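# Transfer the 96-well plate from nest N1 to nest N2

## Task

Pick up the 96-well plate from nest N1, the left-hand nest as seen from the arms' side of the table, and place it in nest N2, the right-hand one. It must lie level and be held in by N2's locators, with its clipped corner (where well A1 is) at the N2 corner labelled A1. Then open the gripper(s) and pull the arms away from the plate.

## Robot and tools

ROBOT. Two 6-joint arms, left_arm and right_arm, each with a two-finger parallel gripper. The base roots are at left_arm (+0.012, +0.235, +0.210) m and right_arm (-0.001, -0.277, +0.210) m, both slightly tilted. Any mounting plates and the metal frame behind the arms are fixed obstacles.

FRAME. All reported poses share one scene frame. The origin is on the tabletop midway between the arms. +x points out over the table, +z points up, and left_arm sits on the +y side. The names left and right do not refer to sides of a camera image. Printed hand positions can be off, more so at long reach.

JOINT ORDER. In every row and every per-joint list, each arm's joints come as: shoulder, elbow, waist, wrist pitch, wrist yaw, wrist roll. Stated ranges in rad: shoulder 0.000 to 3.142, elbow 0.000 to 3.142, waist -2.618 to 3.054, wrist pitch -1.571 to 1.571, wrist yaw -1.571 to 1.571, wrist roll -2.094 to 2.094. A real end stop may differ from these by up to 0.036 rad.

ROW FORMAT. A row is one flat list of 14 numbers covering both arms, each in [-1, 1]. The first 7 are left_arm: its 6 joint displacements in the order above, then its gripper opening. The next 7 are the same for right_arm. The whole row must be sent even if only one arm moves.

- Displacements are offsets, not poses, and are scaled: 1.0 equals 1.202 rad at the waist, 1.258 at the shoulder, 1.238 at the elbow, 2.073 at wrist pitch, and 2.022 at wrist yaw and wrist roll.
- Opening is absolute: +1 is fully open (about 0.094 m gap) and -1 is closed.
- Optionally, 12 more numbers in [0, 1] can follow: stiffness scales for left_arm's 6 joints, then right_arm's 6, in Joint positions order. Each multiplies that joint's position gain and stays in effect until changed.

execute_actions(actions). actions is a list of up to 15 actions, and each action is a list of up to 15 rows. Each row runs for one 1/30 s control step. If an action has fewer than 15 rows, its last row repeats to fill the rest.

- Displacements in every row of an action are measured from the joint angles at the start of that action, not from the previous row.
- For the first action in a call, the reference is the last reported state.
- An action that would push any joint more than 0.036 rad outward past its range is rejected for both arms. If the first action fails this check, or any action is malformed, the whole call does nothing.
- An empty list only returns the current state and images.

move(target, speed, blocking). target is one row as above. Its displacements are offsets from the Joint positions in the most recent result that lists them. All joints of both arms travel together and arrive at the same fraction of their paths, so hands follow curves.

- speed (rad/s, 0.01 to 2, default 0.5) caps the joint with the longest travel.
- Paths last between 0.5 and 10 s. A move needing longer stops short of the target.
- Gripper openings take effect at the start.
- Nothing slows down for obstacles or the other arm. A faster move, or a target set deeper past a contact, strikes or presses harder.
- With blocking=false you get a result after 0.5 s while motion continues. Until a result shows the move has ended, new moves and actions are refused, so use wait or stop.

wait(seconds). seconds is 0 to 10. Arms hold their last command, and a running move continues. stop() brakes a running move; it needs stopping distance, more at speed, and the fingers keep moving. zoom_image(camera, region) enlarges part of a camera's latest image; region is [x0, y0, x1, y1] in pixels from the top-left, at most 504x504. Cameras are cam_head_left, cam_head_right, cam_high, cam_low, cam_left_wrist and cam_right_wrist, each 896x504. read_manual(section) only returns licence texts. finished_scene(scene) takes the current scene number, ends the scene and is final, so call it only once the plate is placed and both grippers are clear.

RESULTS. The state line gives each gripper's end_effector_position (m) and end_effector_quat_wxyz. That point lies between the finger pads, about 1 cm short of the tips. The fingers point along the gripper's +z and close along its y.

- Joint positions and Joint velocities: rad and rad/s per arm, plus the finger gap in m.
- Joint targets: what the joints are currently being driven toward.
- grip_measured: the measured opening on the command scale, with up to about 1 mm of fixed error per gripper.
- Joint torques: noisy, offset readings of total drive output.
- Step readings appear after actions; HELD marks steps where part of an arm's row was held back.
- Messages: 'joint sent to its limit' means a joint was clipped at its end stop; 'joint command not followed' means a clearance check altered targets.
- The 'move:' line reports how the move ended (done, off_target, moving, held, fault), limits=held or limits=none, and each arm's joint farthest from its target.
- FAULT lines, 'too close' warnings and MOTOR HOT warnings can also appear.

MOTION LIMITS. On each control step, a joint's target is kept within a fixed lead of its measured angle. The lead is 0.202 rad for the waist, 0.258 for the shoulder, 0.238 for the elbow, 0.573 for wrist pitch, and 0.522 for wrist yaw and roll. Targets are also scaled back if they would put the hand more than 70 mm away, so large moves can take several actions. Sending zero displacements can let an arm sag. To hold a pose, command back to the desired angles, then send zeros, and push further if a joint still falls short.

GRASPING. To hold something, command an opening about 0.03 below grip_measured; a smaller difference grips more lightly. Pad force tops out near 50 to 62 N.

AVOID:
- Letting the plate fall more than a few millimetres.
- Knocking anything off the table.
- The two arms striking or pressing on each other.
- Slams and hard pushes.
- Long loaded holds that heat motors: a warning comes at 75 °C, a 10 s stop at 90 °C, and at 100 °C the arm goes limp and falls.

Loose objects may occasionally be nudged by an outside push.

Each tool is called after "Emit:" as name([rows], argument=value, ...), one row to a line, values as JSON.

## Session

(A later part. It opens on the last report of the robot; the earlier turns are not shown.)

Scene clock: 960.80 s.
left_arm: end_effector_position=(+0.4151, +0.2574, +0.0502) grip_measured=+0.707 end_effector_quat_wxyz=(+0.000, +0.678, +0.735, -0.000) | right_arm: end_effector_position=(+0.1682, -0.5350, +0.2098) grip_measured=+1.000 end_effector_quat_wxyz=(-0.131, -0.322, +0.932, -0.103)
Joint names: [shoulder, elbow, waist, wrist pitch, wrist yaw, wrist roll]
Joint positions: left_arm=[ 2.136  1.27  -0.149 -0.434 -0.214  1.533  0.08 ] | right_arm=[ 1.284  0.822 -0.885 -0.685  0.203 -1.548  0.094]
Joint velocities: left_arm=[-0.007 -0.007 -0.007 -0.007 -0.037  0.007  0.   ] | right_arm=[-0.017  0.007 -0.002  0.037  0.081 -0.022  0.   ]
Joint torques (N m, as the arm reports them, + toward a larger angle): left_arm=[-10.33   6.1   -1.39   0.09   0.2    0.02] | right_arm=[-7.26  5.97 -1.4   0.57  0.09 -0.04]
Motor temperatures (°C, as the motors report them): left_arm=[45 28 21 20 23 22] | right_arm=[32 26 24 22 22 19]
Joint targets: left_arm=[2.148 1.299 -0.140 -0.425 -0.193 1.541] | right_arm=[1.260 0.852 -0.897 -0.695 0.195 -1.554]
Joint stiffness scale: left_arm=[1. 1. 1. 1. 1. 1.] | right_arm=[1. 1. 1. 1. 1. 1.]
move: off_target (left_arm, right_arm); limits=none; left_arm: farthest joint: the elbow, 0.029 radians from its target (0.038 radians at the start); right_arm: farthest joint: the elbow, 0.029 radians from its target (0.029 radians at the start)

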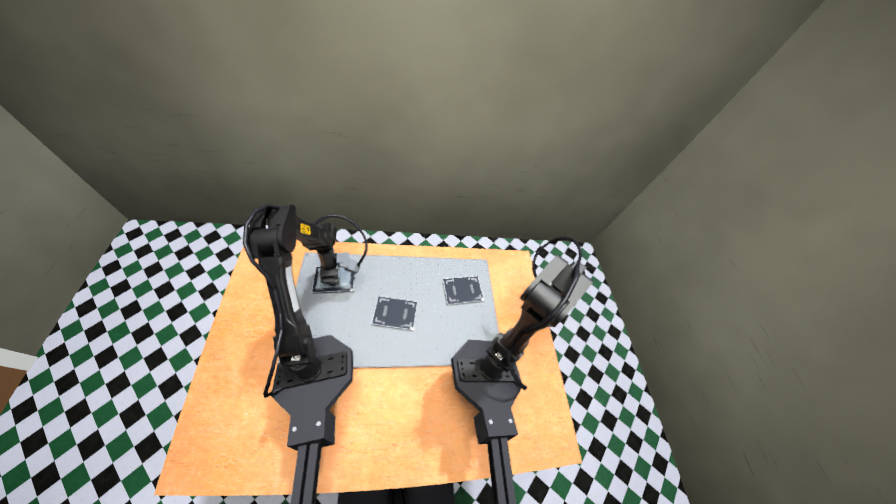

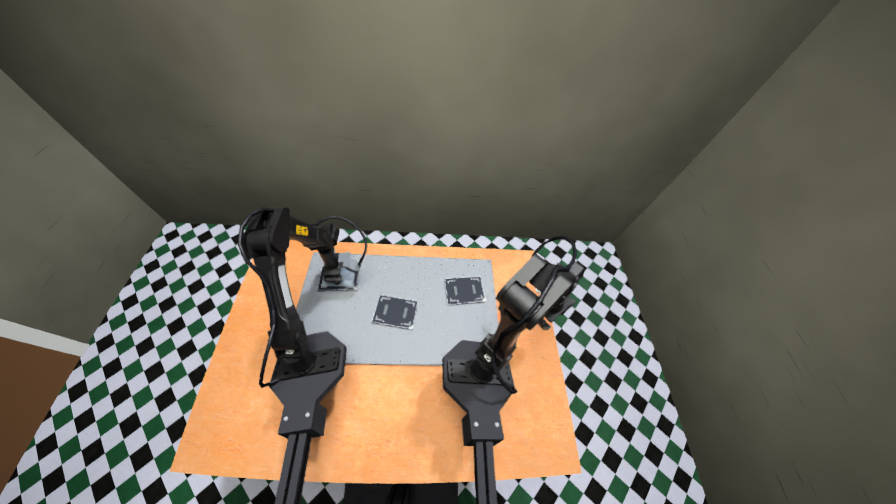

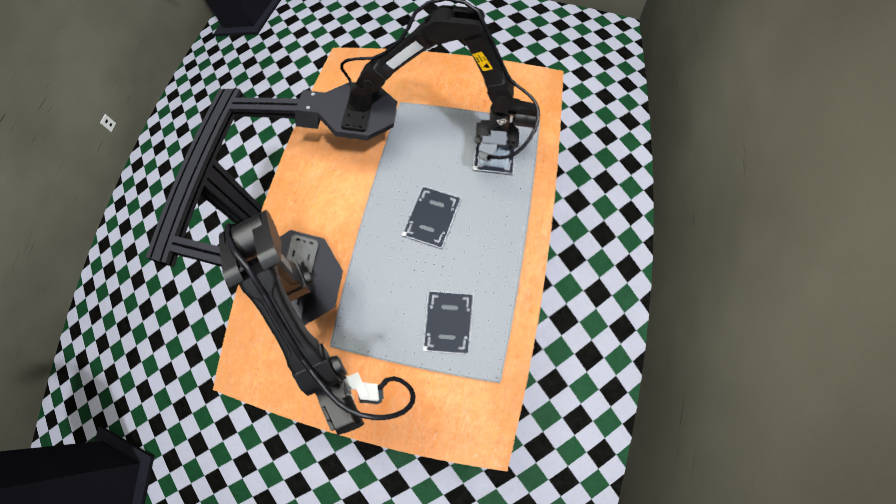

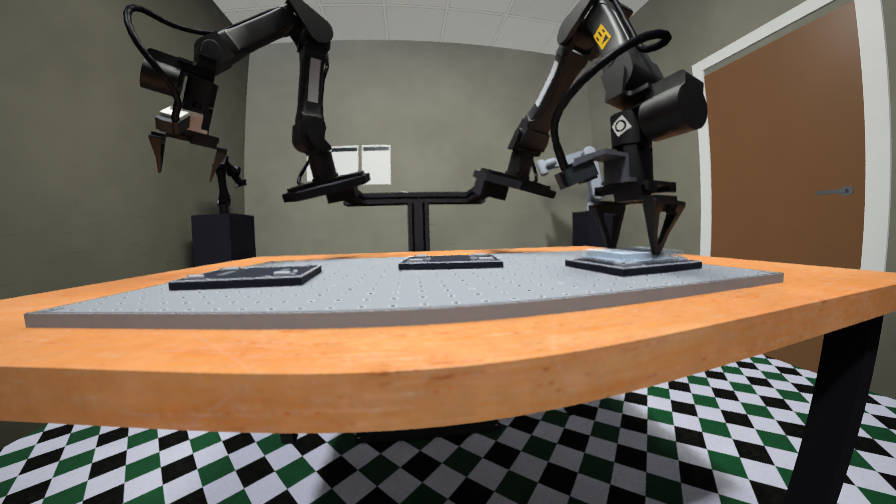

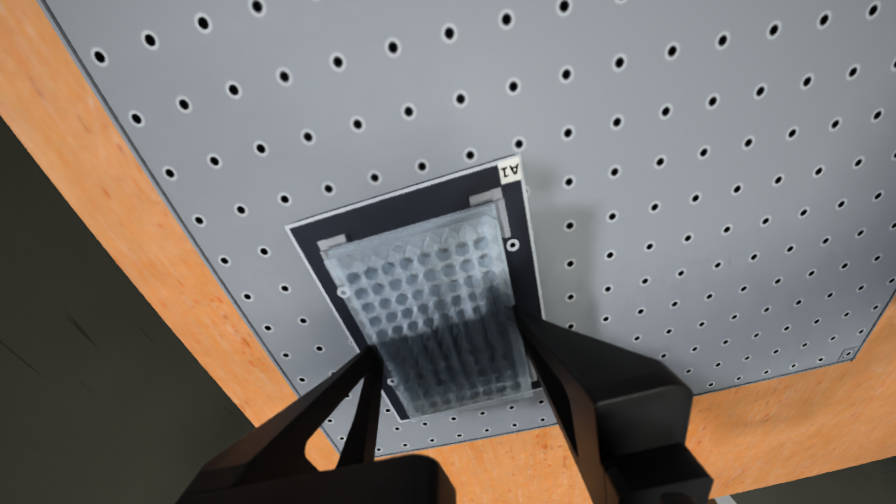

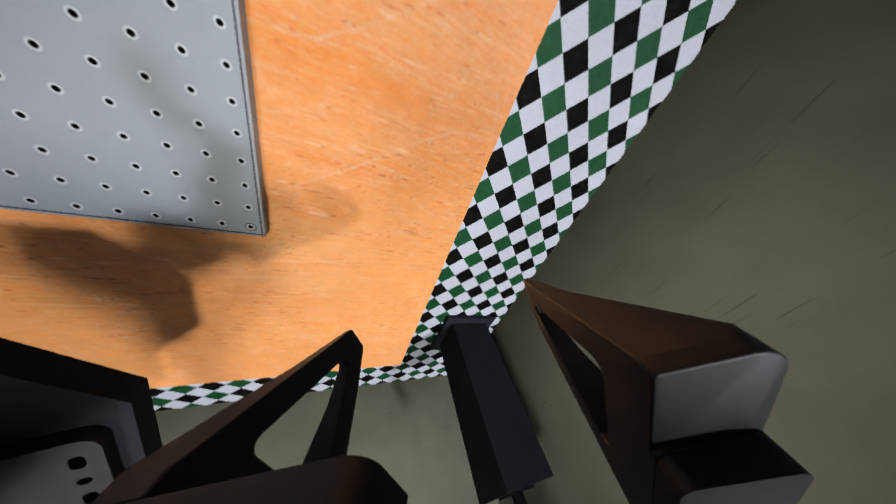

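Emit:
move(target=[0.0143,0.024,0.009,0.0072,0.0104,0.0054,0.685,-0.019,0.024,-0.010,-0.005,-0.004,-0.003,1], speed=0.03)

Emit:
zoom_image(camera="cam_left_wrist", region=[290,160,550,300])

Scene clock: 1043.43 s.
left_arm: end_effector_position=(+0.4147, +0.2573, +0.0498) grip_measured=+0.707 end_effector_quat_wxyz=(-0.000, +0.678, +0.735, -0.001) | right_arm: end_effector_position=(+0.1682, -0.5350, +0.2098) grip_measured=+1.000 end_effector_quat_wxyz=(-0.131, -0.322, +0.932, -0.103)
Joint names: [shoulder, elbow, waist, wrist pitch, wrist yaw, wrist roll]
Joint positions: left_arm=[ 2.137  1.27  -0.149 -0.435 -0.214  1.533  0.08 ] | right_arm=[ 1.284  0.822 -0.885 -0.685  0.203 -1.548  0.094]
Joint velocities: left_arm=[ 0.002  0.007  0.002 -0.095 -0.037 -0.007  0.001] | right_arm=[-0.002 -0.007  0.022 -0.037 -0.022 -0.022  0.   ]
Joint torques (N m, as the arm reports them, + toward a larger angle): left_arm=[-9.9   6.1  -1.25  0.14  0.18  0.06] | right_arm=[-7.3   5.99 -1.42  0.56  0.09 -0.03]
Motor temperatures (°C, as the motors report them): left_arm=[44 28 21 21 23 22] | right_arm=[32 27 24 22 22 19]
Joint targets: left_arm=[2.154 1.299 -0.138 -0.419 -0.193 1.544] | right_arm=[1.260 0.852 -0.897 -0.695 0.195 -1.554]
Joint stiffness scale: left_arm=[1. 1. 1. 1. 1. 1.] | right_arm=[1. 1. 1. 1. 1. 1.]
move: off_target (left_arm, right_arm); limits=none; left_arm: farthest joint: the elbow, 0.030 radians from its target (0.030 radians at the start); right_arm: farthest joint: the elbow, 0.029 radians from its target (0.029 radians at the start)

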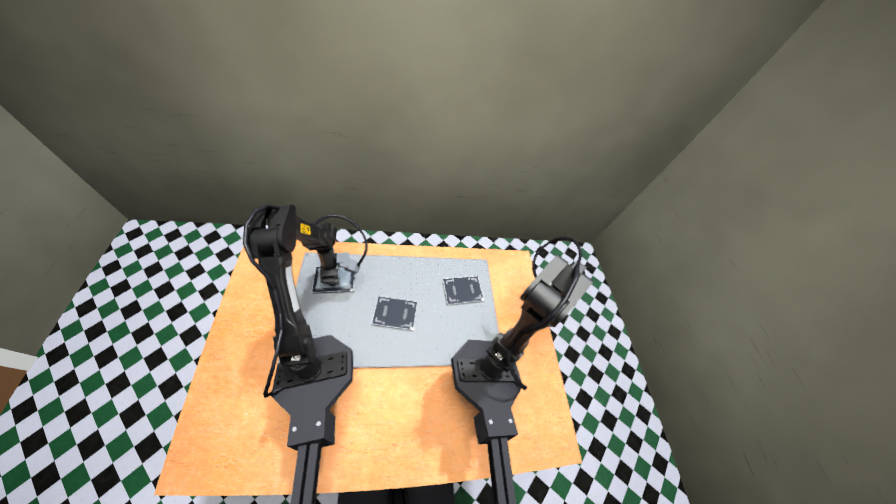

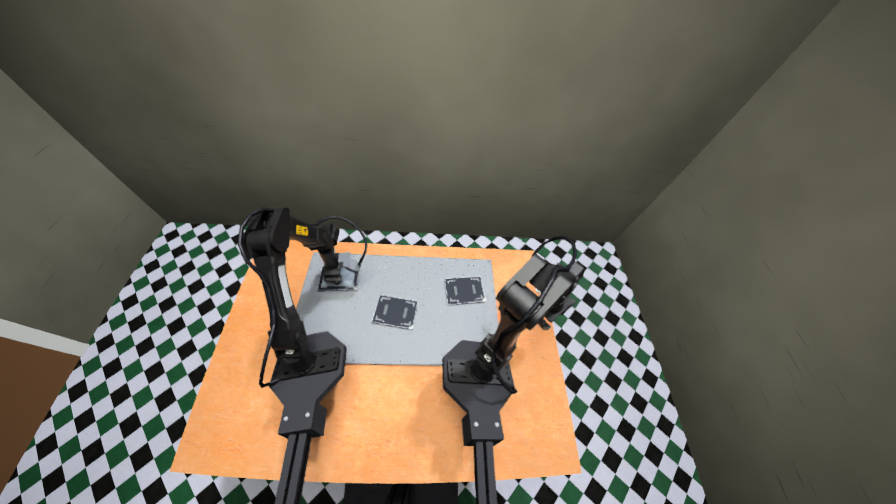

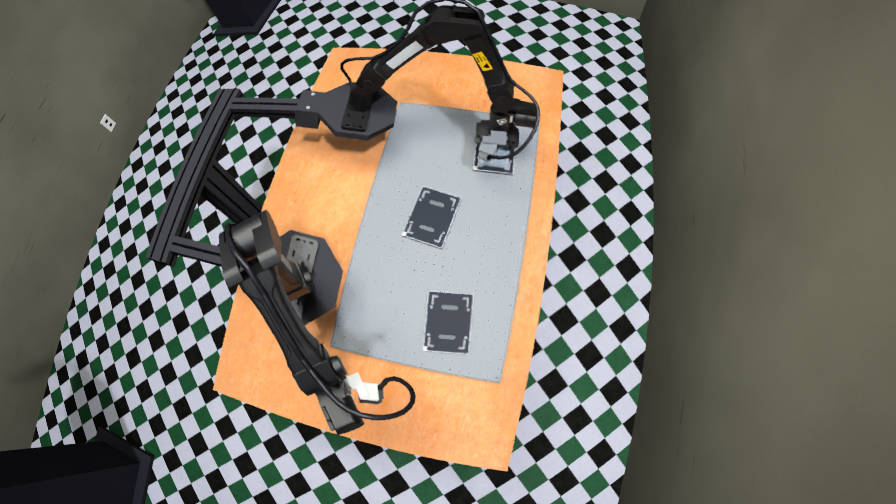

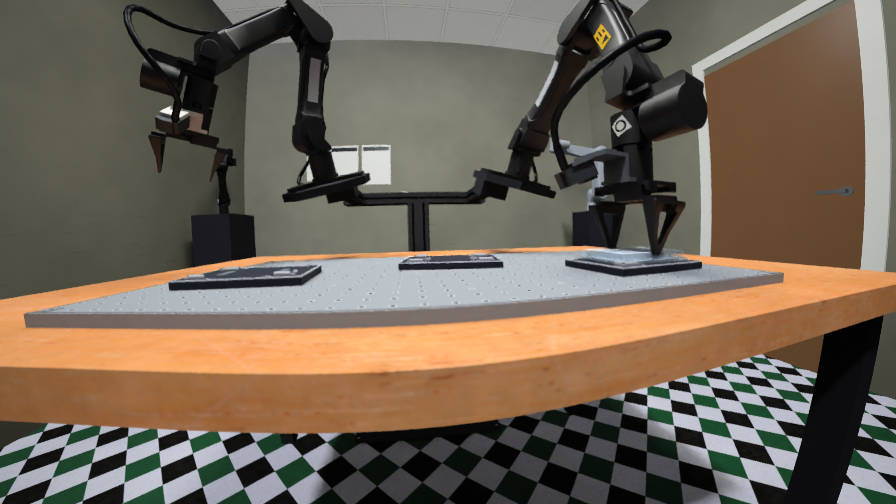

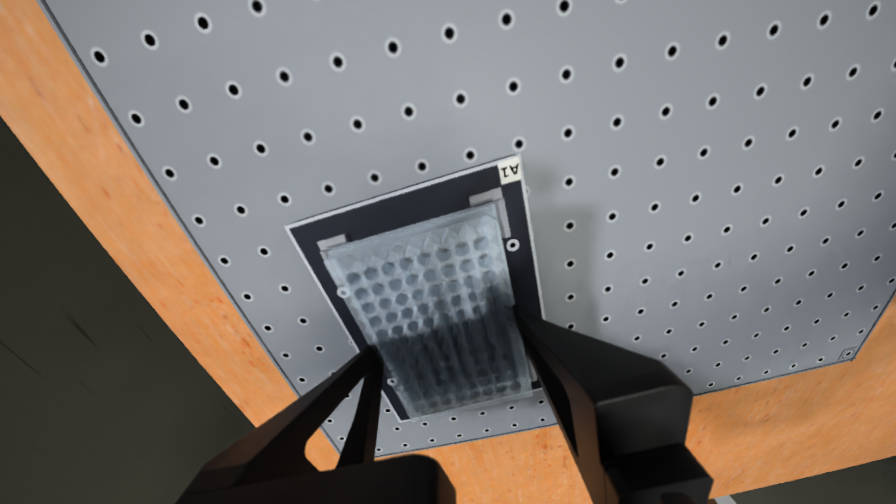

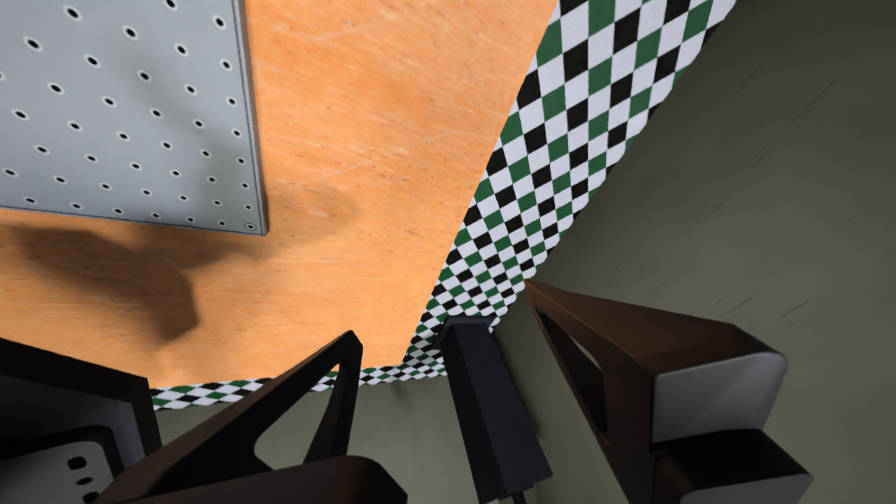

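Region (290, 160, 550, 300) of cam_left_wrist's 896x504 image, scaled by 1.938, with more detail than that image has; it fills the top 271 rows of this view, and the rest is white.

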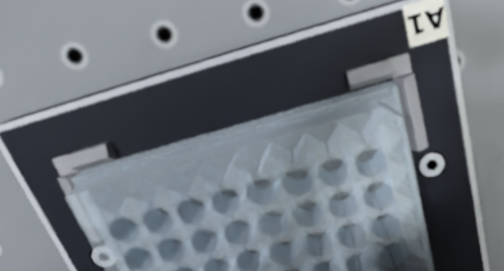

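Emit:
zoom_image(camera="cam_low", region=[580,245,660,280])

Emit:
zoom_image(camera="cam_low", region=[630,245,710,280])

Region (580, 245, 660, 280) of cam_low's 896x504 image, scaled by 6.300, with more detail than that image has; it fills the top 220 rows of this view, and the rest is white.

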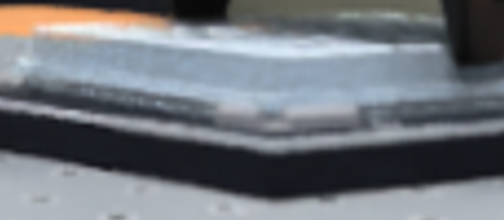

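Region (630, 245, 710, 280) of cam_low's 896x504 image, scaled by 6.300, with more detail than that image has; it fills the top 220 rows of this view, and the rest is white.

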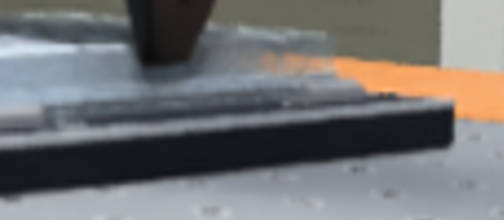

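Emit:
execute_actions([
  [[0.012,0.0234,0.0067,0.007,0.0104,0.0045,0.685,-0.019,0.024,-0.010,-0.005,-0.004,-0.003,1],[0.009,0.0234,0.0067,0.006,0.0104,0.004,0.685,-0.019,0.024,-0.010,-0.005,-0.004,-0.003,1],[0.006,0.0234,0.0067,0.005,0.0104,0.0035,0.685,-0.019,0.024,-0.010,-0.005,-0.004,-0.003,1],[0.003,0.0234,0.0067,0.004,0.0104,0.0035,0.685,-0.019,0.024,-0.010,-0.005,-0.004,-0.003,1],[0.0,0.0234,0.0067,0.003,0.0104,0.0035,0.685,-0.019,0.024,-0.010,-0.005,-0.004,-0.003,1],[-0.003,0.0234,0.0067,0.002,0.0104,0.0035,0.685,-0.019,0.024,-0.010,-0.005,-0.004,-0.003,1],[-0.006,0.0234,0.0067,0.002,0.0104,0.0035,0.685,-0.019,0.024,-0.010,-0.005,-0.004,-0.003,1],[-0.009,0.0234,0.0067,0.002,0.0104,0.0035,0.685,-0.019,0.024,-0.010,-0.005,-0.004,-0.003,1],[-0.012,0.0234,0.0067,0.002,0.0104,0.0035,0.685,-0.019,0.024,-0.010,-0.005,-0.004,-0.003,1],[-0.015,0.0234,0.0067,0.002,0.0104,0.0035,0.685,-0.019,0.024,-0.010,-0.005,-0.004,-0.003,1],[-0.018,0.0234,0.0067,0.002,0.0104,0.0035,0.685,-0.019,0.024,-0.010,-0.005,-0.004,-0.003,1],[-0.020,0.0234,0.0067,0.002,0.0104,0.0035,0.685,-0.019,0.024,-0.010,-0.005,-0.004,-0.003,1],[-0.022,0.0234,0.0067,0.002,0.0104,0.0035,0.685,-0.019,0.024,-0.010,-0.005,-0.004,-0.003,1],[-0.0238,0.0234,0.0067,0.002,0.0104,0.0035,0.685,-0.019,0.024,-0.010,-0.005,-0.004,-0.003,1]],
])

Scene clock: 1096.47 s.
left_arm: end_effector_position=(+0.4150, +0.2574, +0.0502) grip_measured=+0.707 end_effector_quat_wxyz=(-0.000, +0.678, +0.735, -0.000) | right_arm: end_effector_position=(+0.1682, -0.5350, +0.2098) grip_measured=+1.000 end_effector_quat_wxyz=(-0.131, -0.322, +0.932, -0.103)
Joint names: [shoulder, elbow, waist, wrist pitch, wrist yaw, wrist roll]
Joint positions: left_arm=[ 2.136  1.27  -0.149 -0.435 -0.214  1.533  0.08 ] | right_arm=[ 1.284  0.822 -0.885 -0.685  0.203 -1.548  0.094]
Joint velocities: left_arm=[ 0.002 -0.002 -0.027  0.007 -0.051  0.081  0.001] | right_arm=[-0.017 -0.022 -0.012 -0.007 -0.037 -0.022  0.   ]
Joint torques (N m, as the arm reports them, + toward a larger angle): left_arm=[-13.73   6.04  -1.5    0.05   0.2    0.02] | right_arm=[-7.26  5.96 -1.4   0.57  0.09 -0.04]
Motor temperatures (°C, as the motors report them): left_arm=[44 28 21 21 23 22] | right_arm=[32 27 24 22 22 19]
Joint targets: left_arm=[2.107 1.299 -0.141 -0.431 -0.193 1.540] | right_arm=[1.260 0.852 -0.897 -0.695 0.195 -1.554]
Joint stiffness scale: left_arm=[1. 1. 1. 1. 1. 1.] | right_arm=[1. 1. 1. 1. 1. 1.]
Step readings (joint positions):
0: left_arm=[2.137 1.270 -0.149 -0.435 -0.214 1.533] | right_arm=[1.284 0.822 -0.885 -0.685 0.203 -1.548]
1: left_arm=[2.137 1.270 -0.149 -0.435 -0.214 1.533] | right_arm=[1.284 0.822 -0.885 -0.685 0.203 -1.548]
2: left_arm=[2.137 1.270 -0.149 -0.435 -0.214 1.533] | right_arm=[1.284 0.822 -0.885 -0.685 0.203 -1.548]
4: left_arm=[2.137 1.270 -0.149 -0.435 -0.214 1.533] | right_arm=[1.284 0.822 -0.885 -0.685 0.203 -1.548]
8: left_arm=[2.137 1.270 -0.149 -0.435 -0.214 1.533] | right_arm=[1.284 0.822 -0.885 -0.685 0.203 -1.548]
15: Joint positions above

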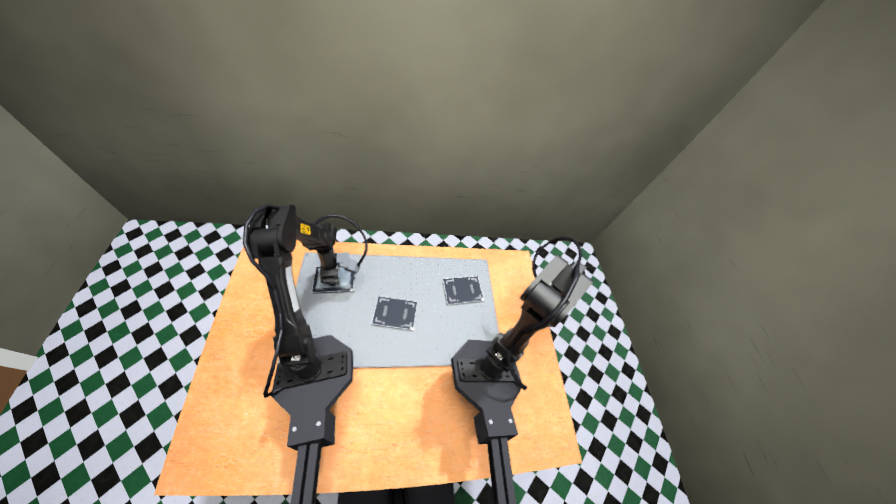

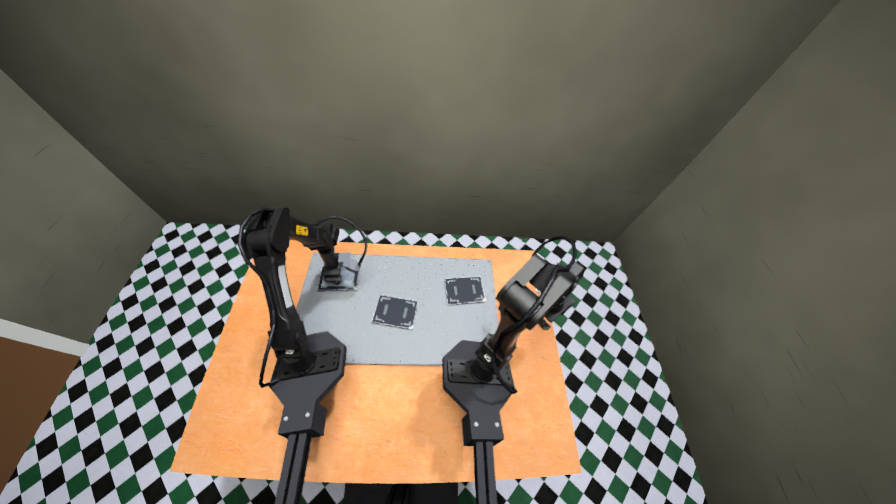

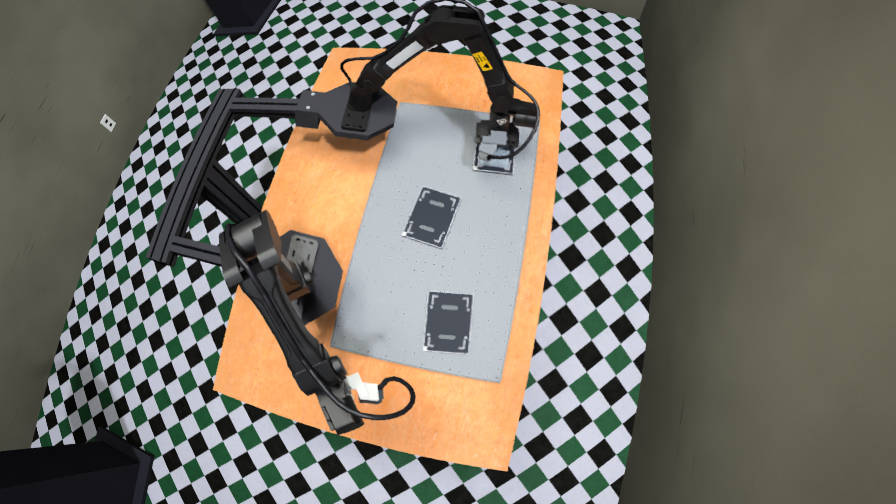

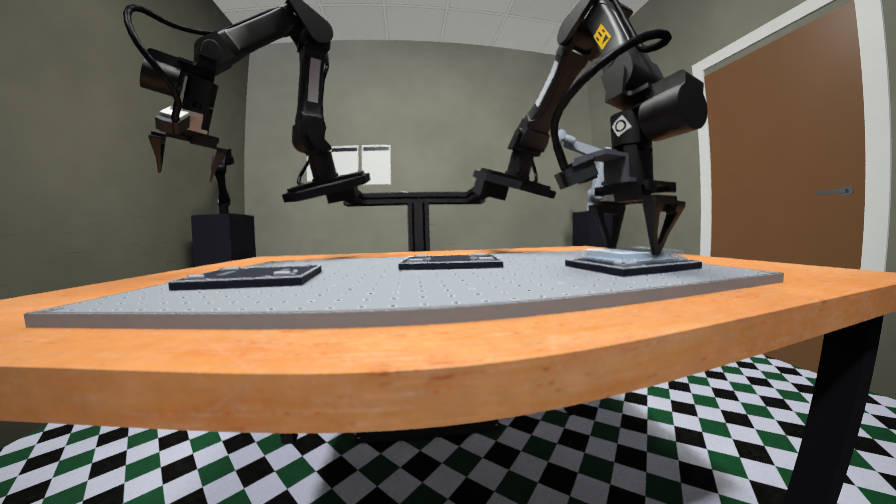

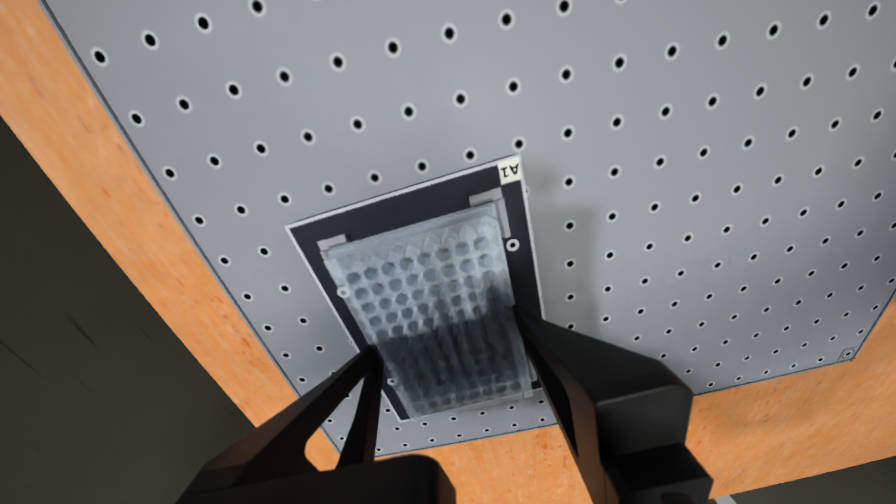

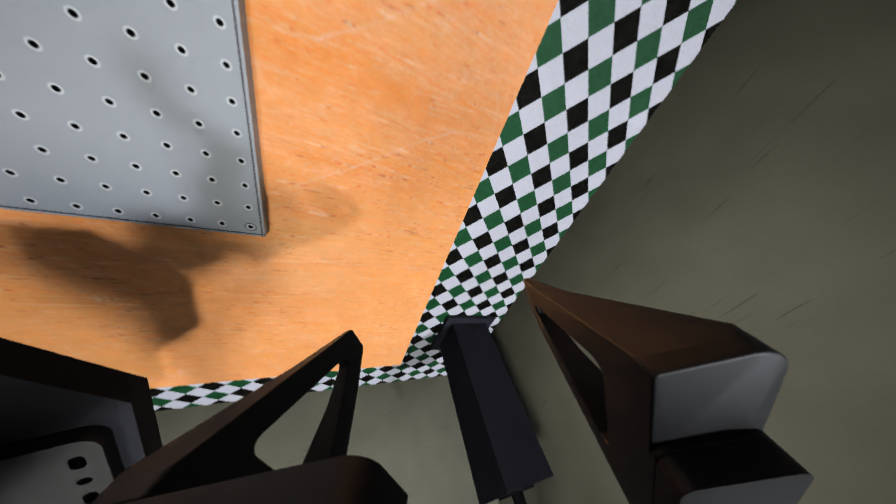

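Emit:
execute_actions([
  [[-0.026,0.0234,0.0067,0.002,0.0104,0.0035,0.685,-0.019,0.024,-0.010,-0.005,-0.004,-0.003,1],[-0.028,0.0234,0.0067,0.002,0.0104,0.0035,0.685,-0.019,0.024,-0.010,-0.005,-0.004,-0.003,1],[-0.030,0.0234,0.0067,0.001,0.0104,0.0035,0.685,-0.019,0.024,-0.010,-0.005,-0.004,-0.003,1],[-0.030,0.0234,0.0067,0.0,0.0104,0.0035,0.685,-0.019,0.024,-0.010,-0.005,-0.004,-0.003,1],[-0.030,0.0234,0.0067,0.0,0.0104,0.0035,0.685,-0.019,0.024,-0.010,-0.005,-0.004,-0.003,1],[-0.030,0.0234,0.0067,0.0,0.0104,0.0035,0.685,-0.019,0.024,-0.010,-0.005,-0.004,-0.003,1],[-0.030,0.0234,0.009,0.0,0.0104,0.0035,0.685,-0.019,0.024,-0.010,-0.005,-0.004,-0.003,1],[-0.030,0.0234,0.011,0.0,0.0104,0.0035,0.685,-0.019,0.024,-0.010,-0.005,-0.004,-0.003,1],[-0.030,0.0234,0.013,0.0,0.0104,0.0045,0.685,-0.019,0.024,-0.010,-0.005,-0.004,-0.003,1],[-0.030,0.0234,0.013,0.0,0.0104,0.005,0.685,-0.019,0.024,-0.010,-0.005,-0.004,-0.003,1],[-0.030,0.0234,0.010,0.0,0.0104,0.005,0.685,-0.019,0.024,-0.010,-0.005,-0.004,-0.003,1],[-0.030,0.0234,0.0075,0.0,0.0104,0.005,0.685,-0.019,0.024,-0.010,-0.005,-0.004,-0.003,1]],
])

Scene clock: 1122.80 s.
left_arm: end_effector_position=(+0.4153, +0.2583, +0.0524) grip_measured=+0.707 end_effector_quat_wxyz=(+0.003, +0.677, +0.736, -0.003) | right_arm: end_effector_position=(+0.1682, -0.5350, +0.2098) grip_measured=+1.000 end_effector_quat_wxyz=(-0.131, -0.322, +0.932, -0.103)
Joint names: [shoulder, elbow, waist, wrist pitch, wrist yaw, wrist roll]
Joint positions: left_arm=[ 2.128  1.27  -0.144 -0.441 -0.205  1.534  0.08 ] | right_arm=[ 1.284  0.822 -0.885 -0.685  0.203 -1.548  0.094]
Joint velocities: left_arm=[ 0.012  0.002 -0.017 -0.037  0.066  0.007 -0.001] | right_arm=[ 0.012 -0.002 -0.007  0.007 -0.081  0.022  0.   ]
Joint torques (N m, as the arm reports them, + toward a larger angle): left_arm=[-13.87   6.07  -1.79   0.05   0.09   0.04] | right_arm=[-7.29  5.94 -1.42  0.56  0.09 -0.04]
Motor temperatures (°C, as the motors report them): left_arm=[49 28 21 21 23 22] | right_arm=[32 27 24 22 22 19]
Joint targets: left_arm=[2.098 1.299 -0.140 -0.435 -0.192 1.543] | right_arm=[1.260 0.852 -0.897 -0.695 0.195 -1.554]
Joint stiffness scale: left_arm=[1. 1. 1. 1. 1. 1.] | right_arm=[1. 1. 1. 1. 1. 1.]
Step readings (joint positions):
0: left_arm=[2.136 1.270 -0.149 -0.435 -0.214 1.533] | right_arm=[1.284 0.822 -0.885 -0.685 0.203 -1.548]
1: left_arm=[2.136 1.270 -0.149 -0.435 -0.214 1.533] | right_arm=[1.284 0.822 -0.885 -0.685 0.203 -1.548]
2: left_arm=[2.136 1.270 -0.149 -0.435 -0.214 1.533] | right_arm=[1.284 0.822 -0.885 -0.685 0.203 -1.548]
4: left_arm=[2.133 1.270 -0.149 -0.436 -0.214 1.533] | right_arm=[1.284 0.822 -0.885 -0.685 0.203 -1.548]
8: left_arm=[2.129 1.270 -0.147 -0.441 -0.211 1.533] | right_arm=[1.284 0.822 -0.885 -0.685 0.203 -1.548]
15: Joint positions above

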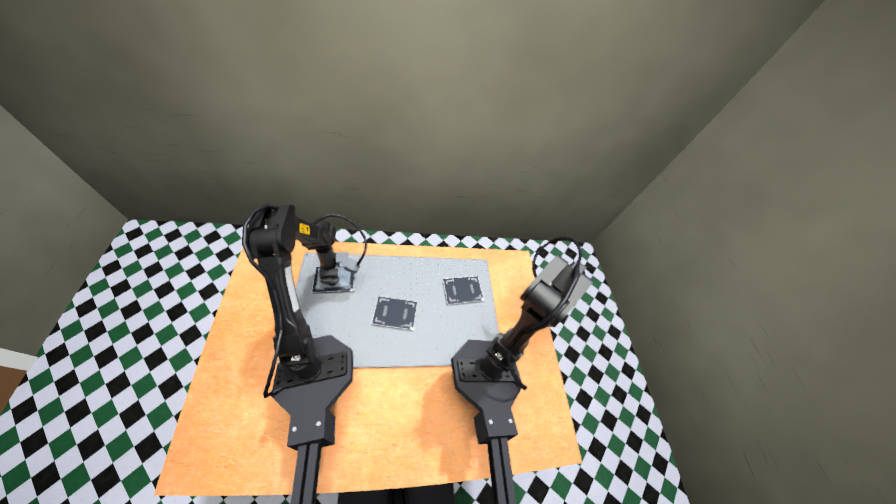

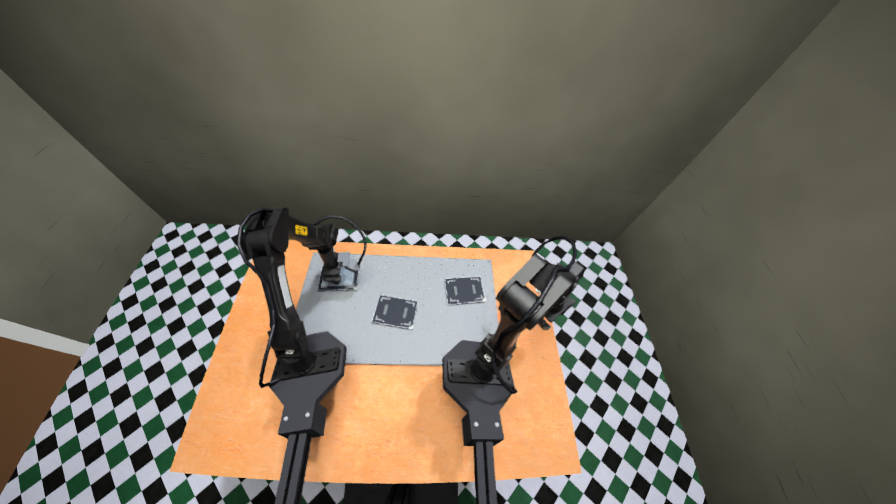

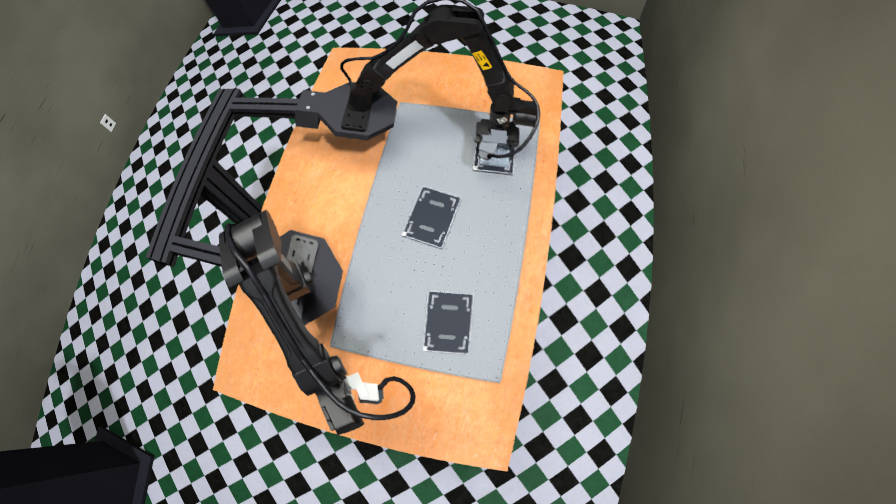

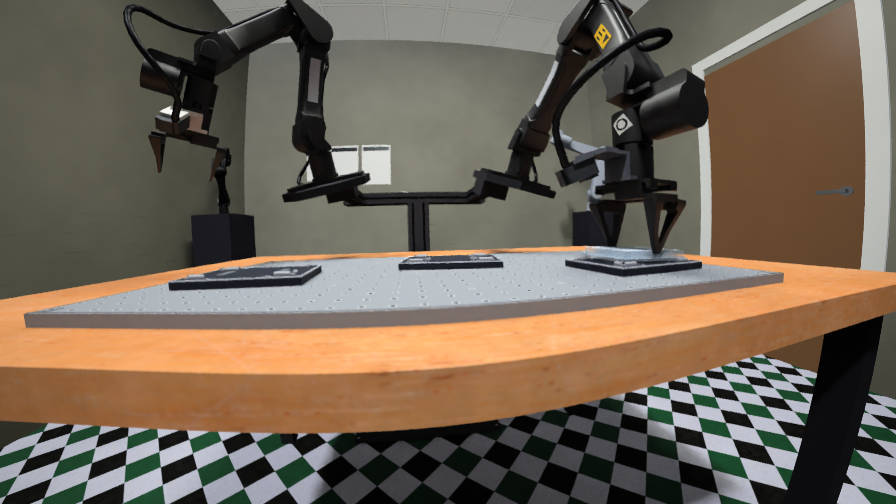

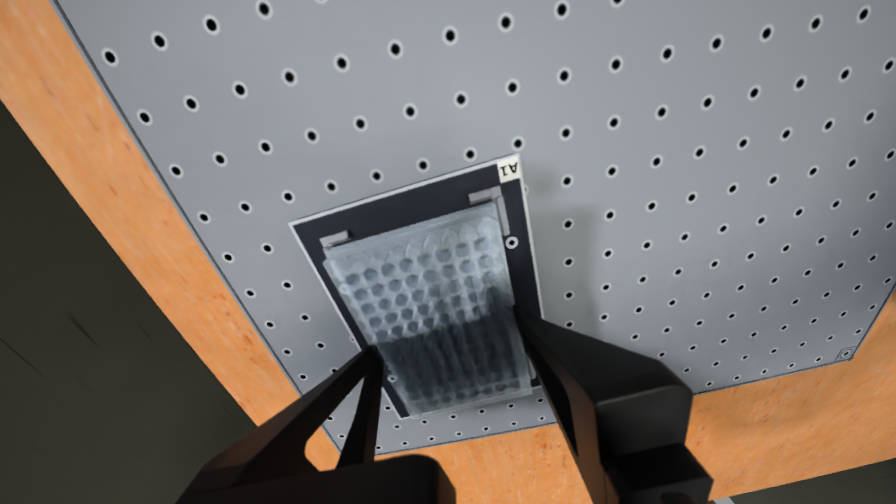

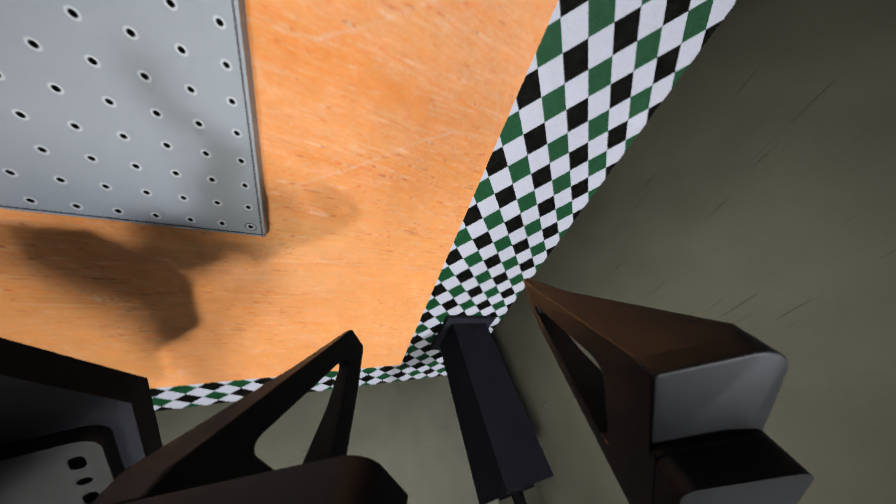

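Emit:
zoom_image(camera="cam_left_wrist", region=[450,170,540,260])

Emit:
zoom_image(camera="cam_left_wrist", region=[300,215,390,305])

Emit:
zoom_image(camera="cam_left_wrist", region=[490,320,560,400])

Region (450, 170, 540, 260) of cam_left_wrist's 896x504 image, scaled by 5.600, with more detail than that image has.

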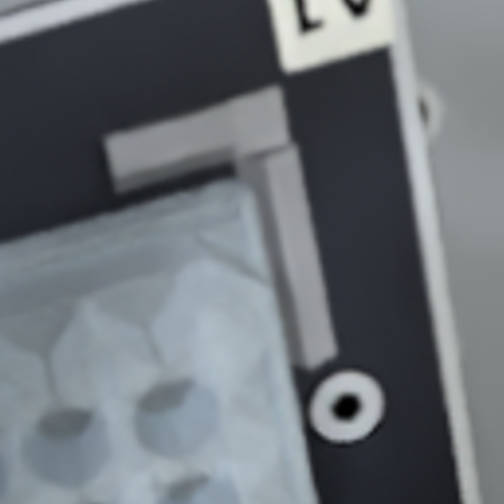

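Region (300, 215, 390, 305) of cam_left_wrist's 896x504 image, scaled by 5.600, with more detail than that image has.

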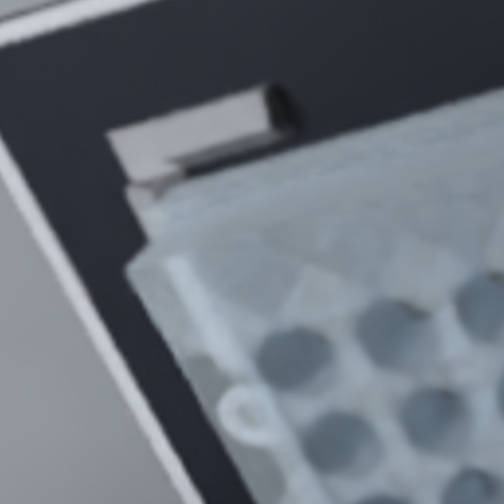

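Region (490, 320, 560, 400) of cam_left_wrist's 896x504 image, scaled by 6.300, with more detail than that image has; it fills the left 441 columns of this view, and the rest is white.

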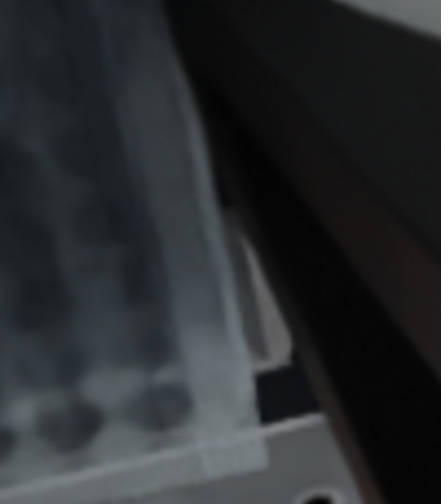

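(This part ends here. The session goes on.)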